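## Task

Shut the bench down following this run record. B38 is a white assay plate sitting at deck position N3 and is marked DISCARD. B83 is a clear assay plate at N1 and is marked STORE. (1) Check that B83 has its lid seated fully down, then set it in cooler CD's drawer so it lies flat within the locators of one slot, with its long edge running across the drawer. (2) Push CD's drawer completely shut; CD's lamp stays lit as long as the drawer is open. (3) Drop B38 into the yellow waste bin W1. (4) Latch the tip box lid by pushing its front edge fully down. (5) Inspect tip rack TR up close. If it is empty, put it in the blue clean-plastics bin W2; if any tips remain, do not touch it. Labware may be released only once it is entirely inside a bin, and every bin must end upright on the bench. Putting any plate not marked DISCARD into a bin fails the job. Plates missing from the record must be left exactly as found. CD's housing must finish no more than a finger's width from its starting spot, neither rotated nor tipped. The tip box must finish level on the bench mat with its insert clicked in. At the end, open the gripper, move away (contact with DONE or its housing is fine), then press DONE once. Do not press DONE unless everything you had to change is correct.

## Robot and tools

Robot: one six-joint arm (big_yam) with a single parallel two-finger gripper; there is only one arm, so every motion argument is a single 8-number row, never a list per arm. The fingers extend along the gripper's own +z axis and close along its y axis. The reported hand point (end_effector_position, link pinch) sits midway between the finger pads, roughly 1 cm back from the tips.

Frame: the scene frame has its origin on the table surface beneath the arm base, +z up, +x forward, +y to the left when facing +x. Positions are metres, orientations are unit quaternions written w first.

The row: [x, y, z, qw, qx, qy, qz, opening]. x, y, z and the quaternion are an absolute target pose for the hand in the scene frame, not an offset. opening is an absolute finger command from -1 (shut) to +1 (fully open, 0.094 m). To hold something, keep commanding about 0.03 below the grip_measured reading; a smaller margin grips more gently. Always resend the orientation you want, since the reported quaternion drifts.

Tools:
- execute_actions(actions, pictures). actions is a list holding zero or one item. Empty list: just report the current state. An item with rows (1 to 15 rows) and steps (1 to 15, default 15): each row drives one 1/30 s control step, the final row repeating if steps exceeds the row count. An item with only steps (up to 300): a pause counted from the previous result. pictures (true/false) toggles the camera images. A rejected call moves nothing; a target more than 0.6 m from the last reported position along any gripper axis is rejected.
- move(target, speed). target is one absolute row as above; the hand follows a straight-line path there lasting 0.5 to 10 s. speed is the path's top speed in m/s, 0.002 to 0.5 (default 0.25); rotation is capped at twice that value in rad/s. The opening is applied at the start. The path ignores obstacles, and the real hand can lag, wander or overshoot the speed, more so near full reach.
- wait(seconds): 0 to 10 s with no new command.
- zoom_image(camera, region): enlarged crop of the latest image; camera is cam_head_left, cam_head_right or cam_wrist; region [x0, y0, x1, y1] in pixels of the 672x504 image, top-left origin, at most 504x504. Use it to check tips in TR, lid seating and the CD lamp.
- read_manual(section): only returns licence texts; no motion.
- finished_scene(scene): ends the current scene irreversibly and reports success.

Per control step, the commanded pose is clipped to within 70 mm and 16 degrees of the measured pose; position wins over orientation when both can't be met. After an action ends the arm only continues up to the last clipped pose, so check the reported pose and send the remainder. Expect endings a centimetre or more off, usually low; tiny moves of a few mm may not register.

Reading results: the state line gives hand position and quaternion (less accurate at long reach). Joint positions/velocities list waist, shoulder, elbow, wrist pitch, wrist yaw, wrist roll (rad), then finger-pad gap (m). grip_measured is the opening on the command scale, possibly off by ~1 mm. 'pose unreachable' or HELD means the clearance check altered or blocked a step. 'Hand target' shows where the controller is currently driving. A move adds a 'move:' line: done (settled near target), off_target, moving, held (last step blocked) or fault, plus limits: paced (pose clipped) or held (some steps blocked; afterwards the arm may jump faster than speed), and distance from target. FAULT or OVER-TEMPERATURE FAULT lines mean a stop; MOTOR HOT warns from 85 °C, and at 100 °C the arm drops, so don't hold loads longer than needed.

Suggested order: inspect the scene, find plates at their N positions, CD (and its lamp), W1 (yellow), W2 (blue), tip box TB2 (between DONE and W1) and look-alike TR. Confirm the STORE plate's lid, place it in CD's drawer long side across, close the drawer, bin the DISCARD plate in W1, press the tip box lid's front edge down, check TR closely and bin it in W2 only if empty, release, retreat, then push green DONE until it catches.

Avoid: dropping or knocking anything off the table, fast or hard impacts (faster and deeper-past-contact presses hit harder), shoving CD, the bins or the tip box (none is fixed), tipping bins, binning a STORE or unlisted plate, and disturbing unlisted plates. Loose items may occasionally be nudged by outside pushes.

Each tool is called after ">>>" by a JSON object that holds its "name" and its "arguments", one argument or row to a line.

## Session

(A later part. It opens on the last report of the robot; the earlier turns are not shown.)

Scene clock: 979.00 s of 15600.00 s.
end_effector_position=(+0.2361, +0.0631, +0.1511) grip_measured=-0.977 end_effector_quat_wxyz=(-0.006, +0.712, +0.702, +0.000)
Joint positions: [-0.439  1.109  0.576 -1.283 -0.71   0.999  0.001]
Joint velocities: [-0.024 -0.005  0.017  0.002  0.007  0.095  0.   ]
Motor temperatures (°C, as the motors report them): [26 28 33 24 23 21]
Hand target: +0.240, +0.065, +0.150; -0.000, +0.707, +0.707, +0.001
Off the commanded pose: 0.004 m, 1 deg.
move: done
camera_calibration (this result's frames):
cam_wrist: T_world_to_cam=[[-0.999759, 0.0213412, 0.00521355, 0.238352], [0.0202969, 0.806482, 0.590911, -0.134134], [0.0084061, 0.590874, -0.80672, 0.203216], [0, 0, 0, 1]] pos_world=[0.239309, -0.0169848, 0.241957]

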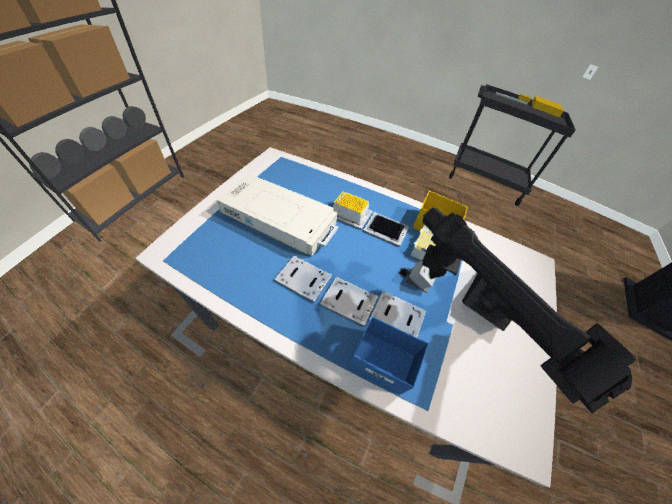

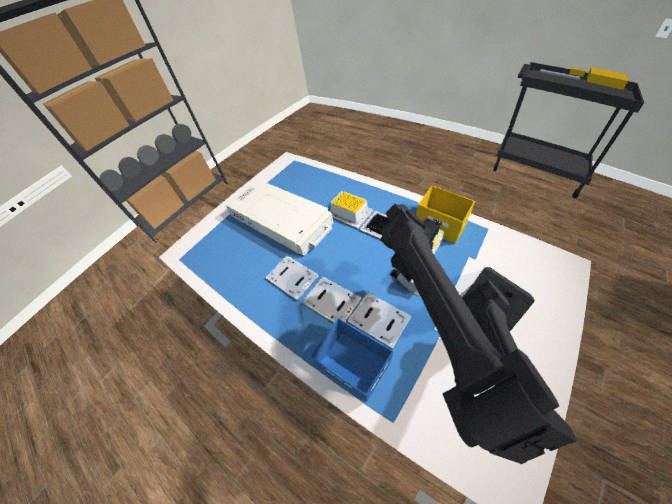

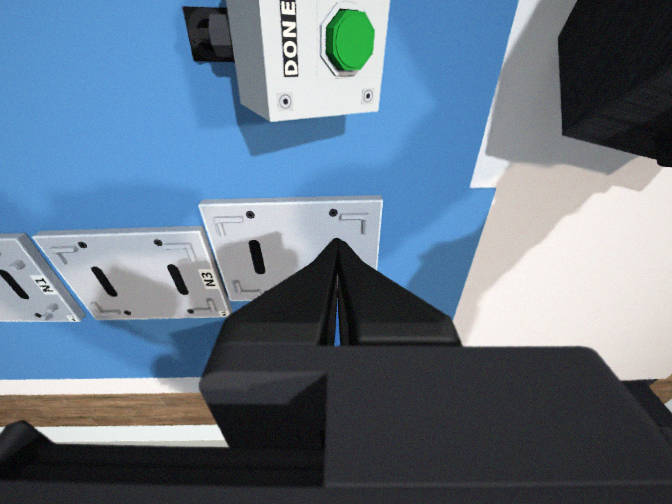

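>>> {"name": "move", "arguments": {
  "target": [0.232,-0.008,0.13,0,0.707,0.707,0,-1]
}}

>>> {"name": "move", "arguments": {
  "target": [0.236,-0.008,0.05,0,0.707,0.707,0,-1],
  "speed": 0.04
}}

>>> {"name": "move", "arguments": {
  "target": [0.232,0.065,0.17,0,0.707,0.707,0,-1],
  "speed": 0.1
}}

Scene clock: 985.93 s of 15600.00 s.
end_effector_position=(+0.2291, -0.0022, +0.1269) grip_measured=-0.977 end_effector_quat_wxyz=(-0.014, +0.713, +0.701, -0.004)
Joint positions: [-0.554  1.348  0.551 -1.13  -0.669  0.846  0.001]
Joint velocities: [-0.005 -0.005  0.007 -0.012 -0.051 -0.037 -0.   ]
Motor temperatures (°C, as the motors report them): [26 27 33 24 23 21]
Hand target: +0.232, -0.007, +0.131; +0.000, +0.707, +0.707, -0.001
Off the commanded pose: 0.007 m, 2 deg.
After step 90, 3.03 s passed at rest.
move: done
camera_calibration (this result's frames):
cam_wrist: T_world_to_cam=[[-0.999497, 0.0234264, 0.0213846, 0.23073], [0.031549, 0.803941, 0.593871, -0.0700088], [-0.00327973, 0.594247, -0.804276, 0.224781], [0, 0, 0, 1]] pos_world=[0.23356, -0.0826979, 0.217428]

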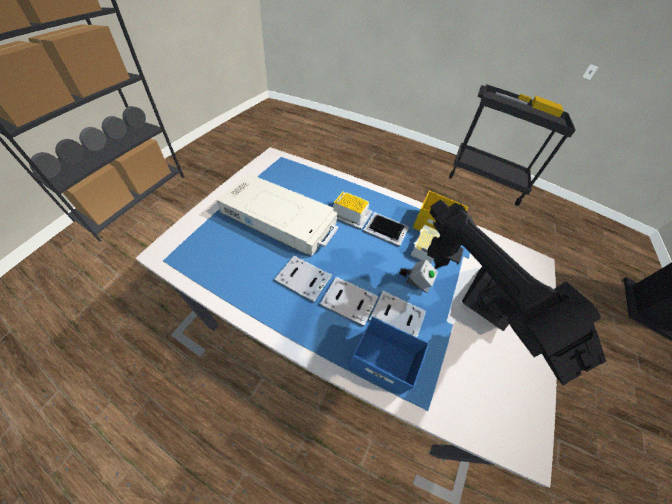

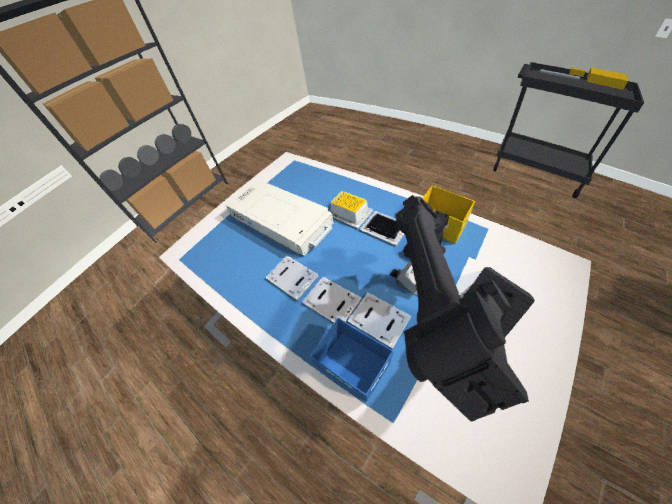

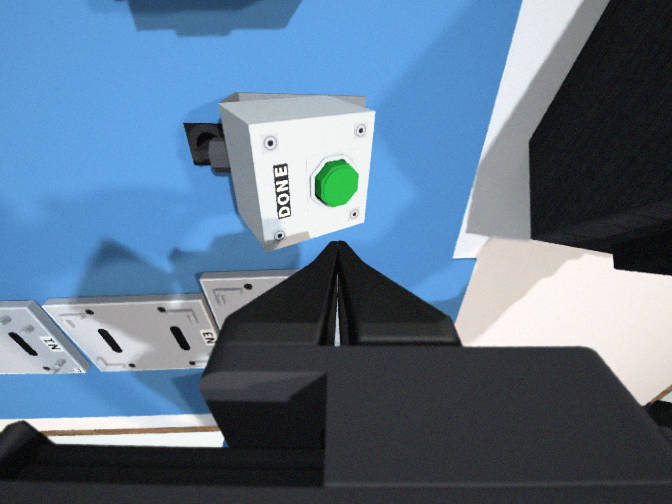

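Scene clock: 987.33 s of 15600.00 s.
end_effector_position=(+0.2323, -0.0064, +0.0817) grip_measured=-0.978 end_effector_quat_wxyz=(-0.002, +0.716, +0.699, +0.001)
Joint positions: [-0.443  1.403  0.472 -0.877 -0.709  1.012  0.001]
Joint velocities: [ 0.005  0.005  0.017  0.002 -0.051  0.051  0.001]
Motor temperatures (°C, as the motors report them): [26 27 33 24 23 21]
move: unfinished (the scene ended)
camera_calibration (this result's frames):
cam_wrist: T_world_to_cam=[[-0.999503, 0.0314382, -0.00249236, 0.237004], [0.0239873, 0.809163, 0.587095, -0.0375145], [0.0204739, 0.586743, -0.809514, 0.185742], [0, 0, 0, 1]] pos_world=[0.233983, -0.0860784, 0.172976]
The task's run has ended: the event that ends the task has happened. This ends this scene only. If you have not yet called finished_scene for this scene, call it to go on to the next scene.

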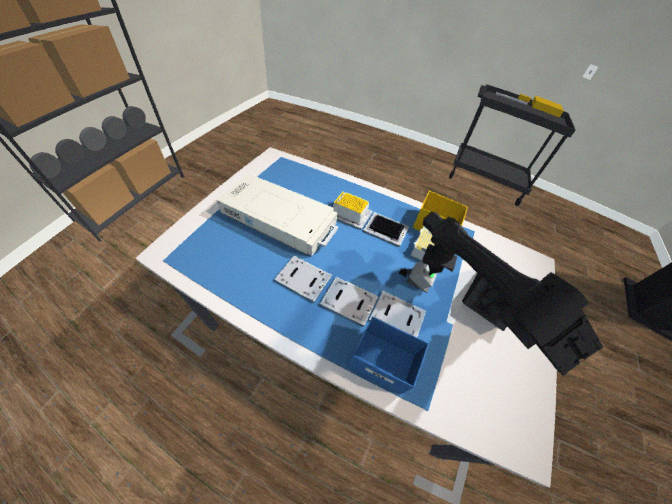

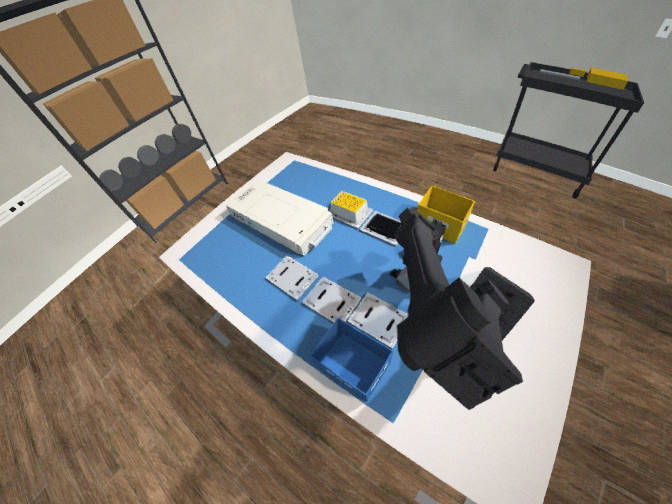

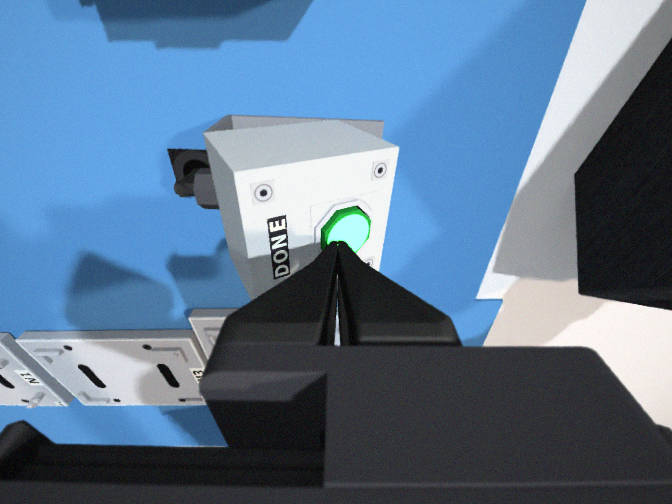

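The task's run has ended: the event that ends the task has happened. This scene is finished. If you have not yet called finished_scene for this scene, call it to go on to the next scene.

>>> {"name": "finished_scene", "arguments": {
  "scene": 1
}}

The scene is finished: the task was done.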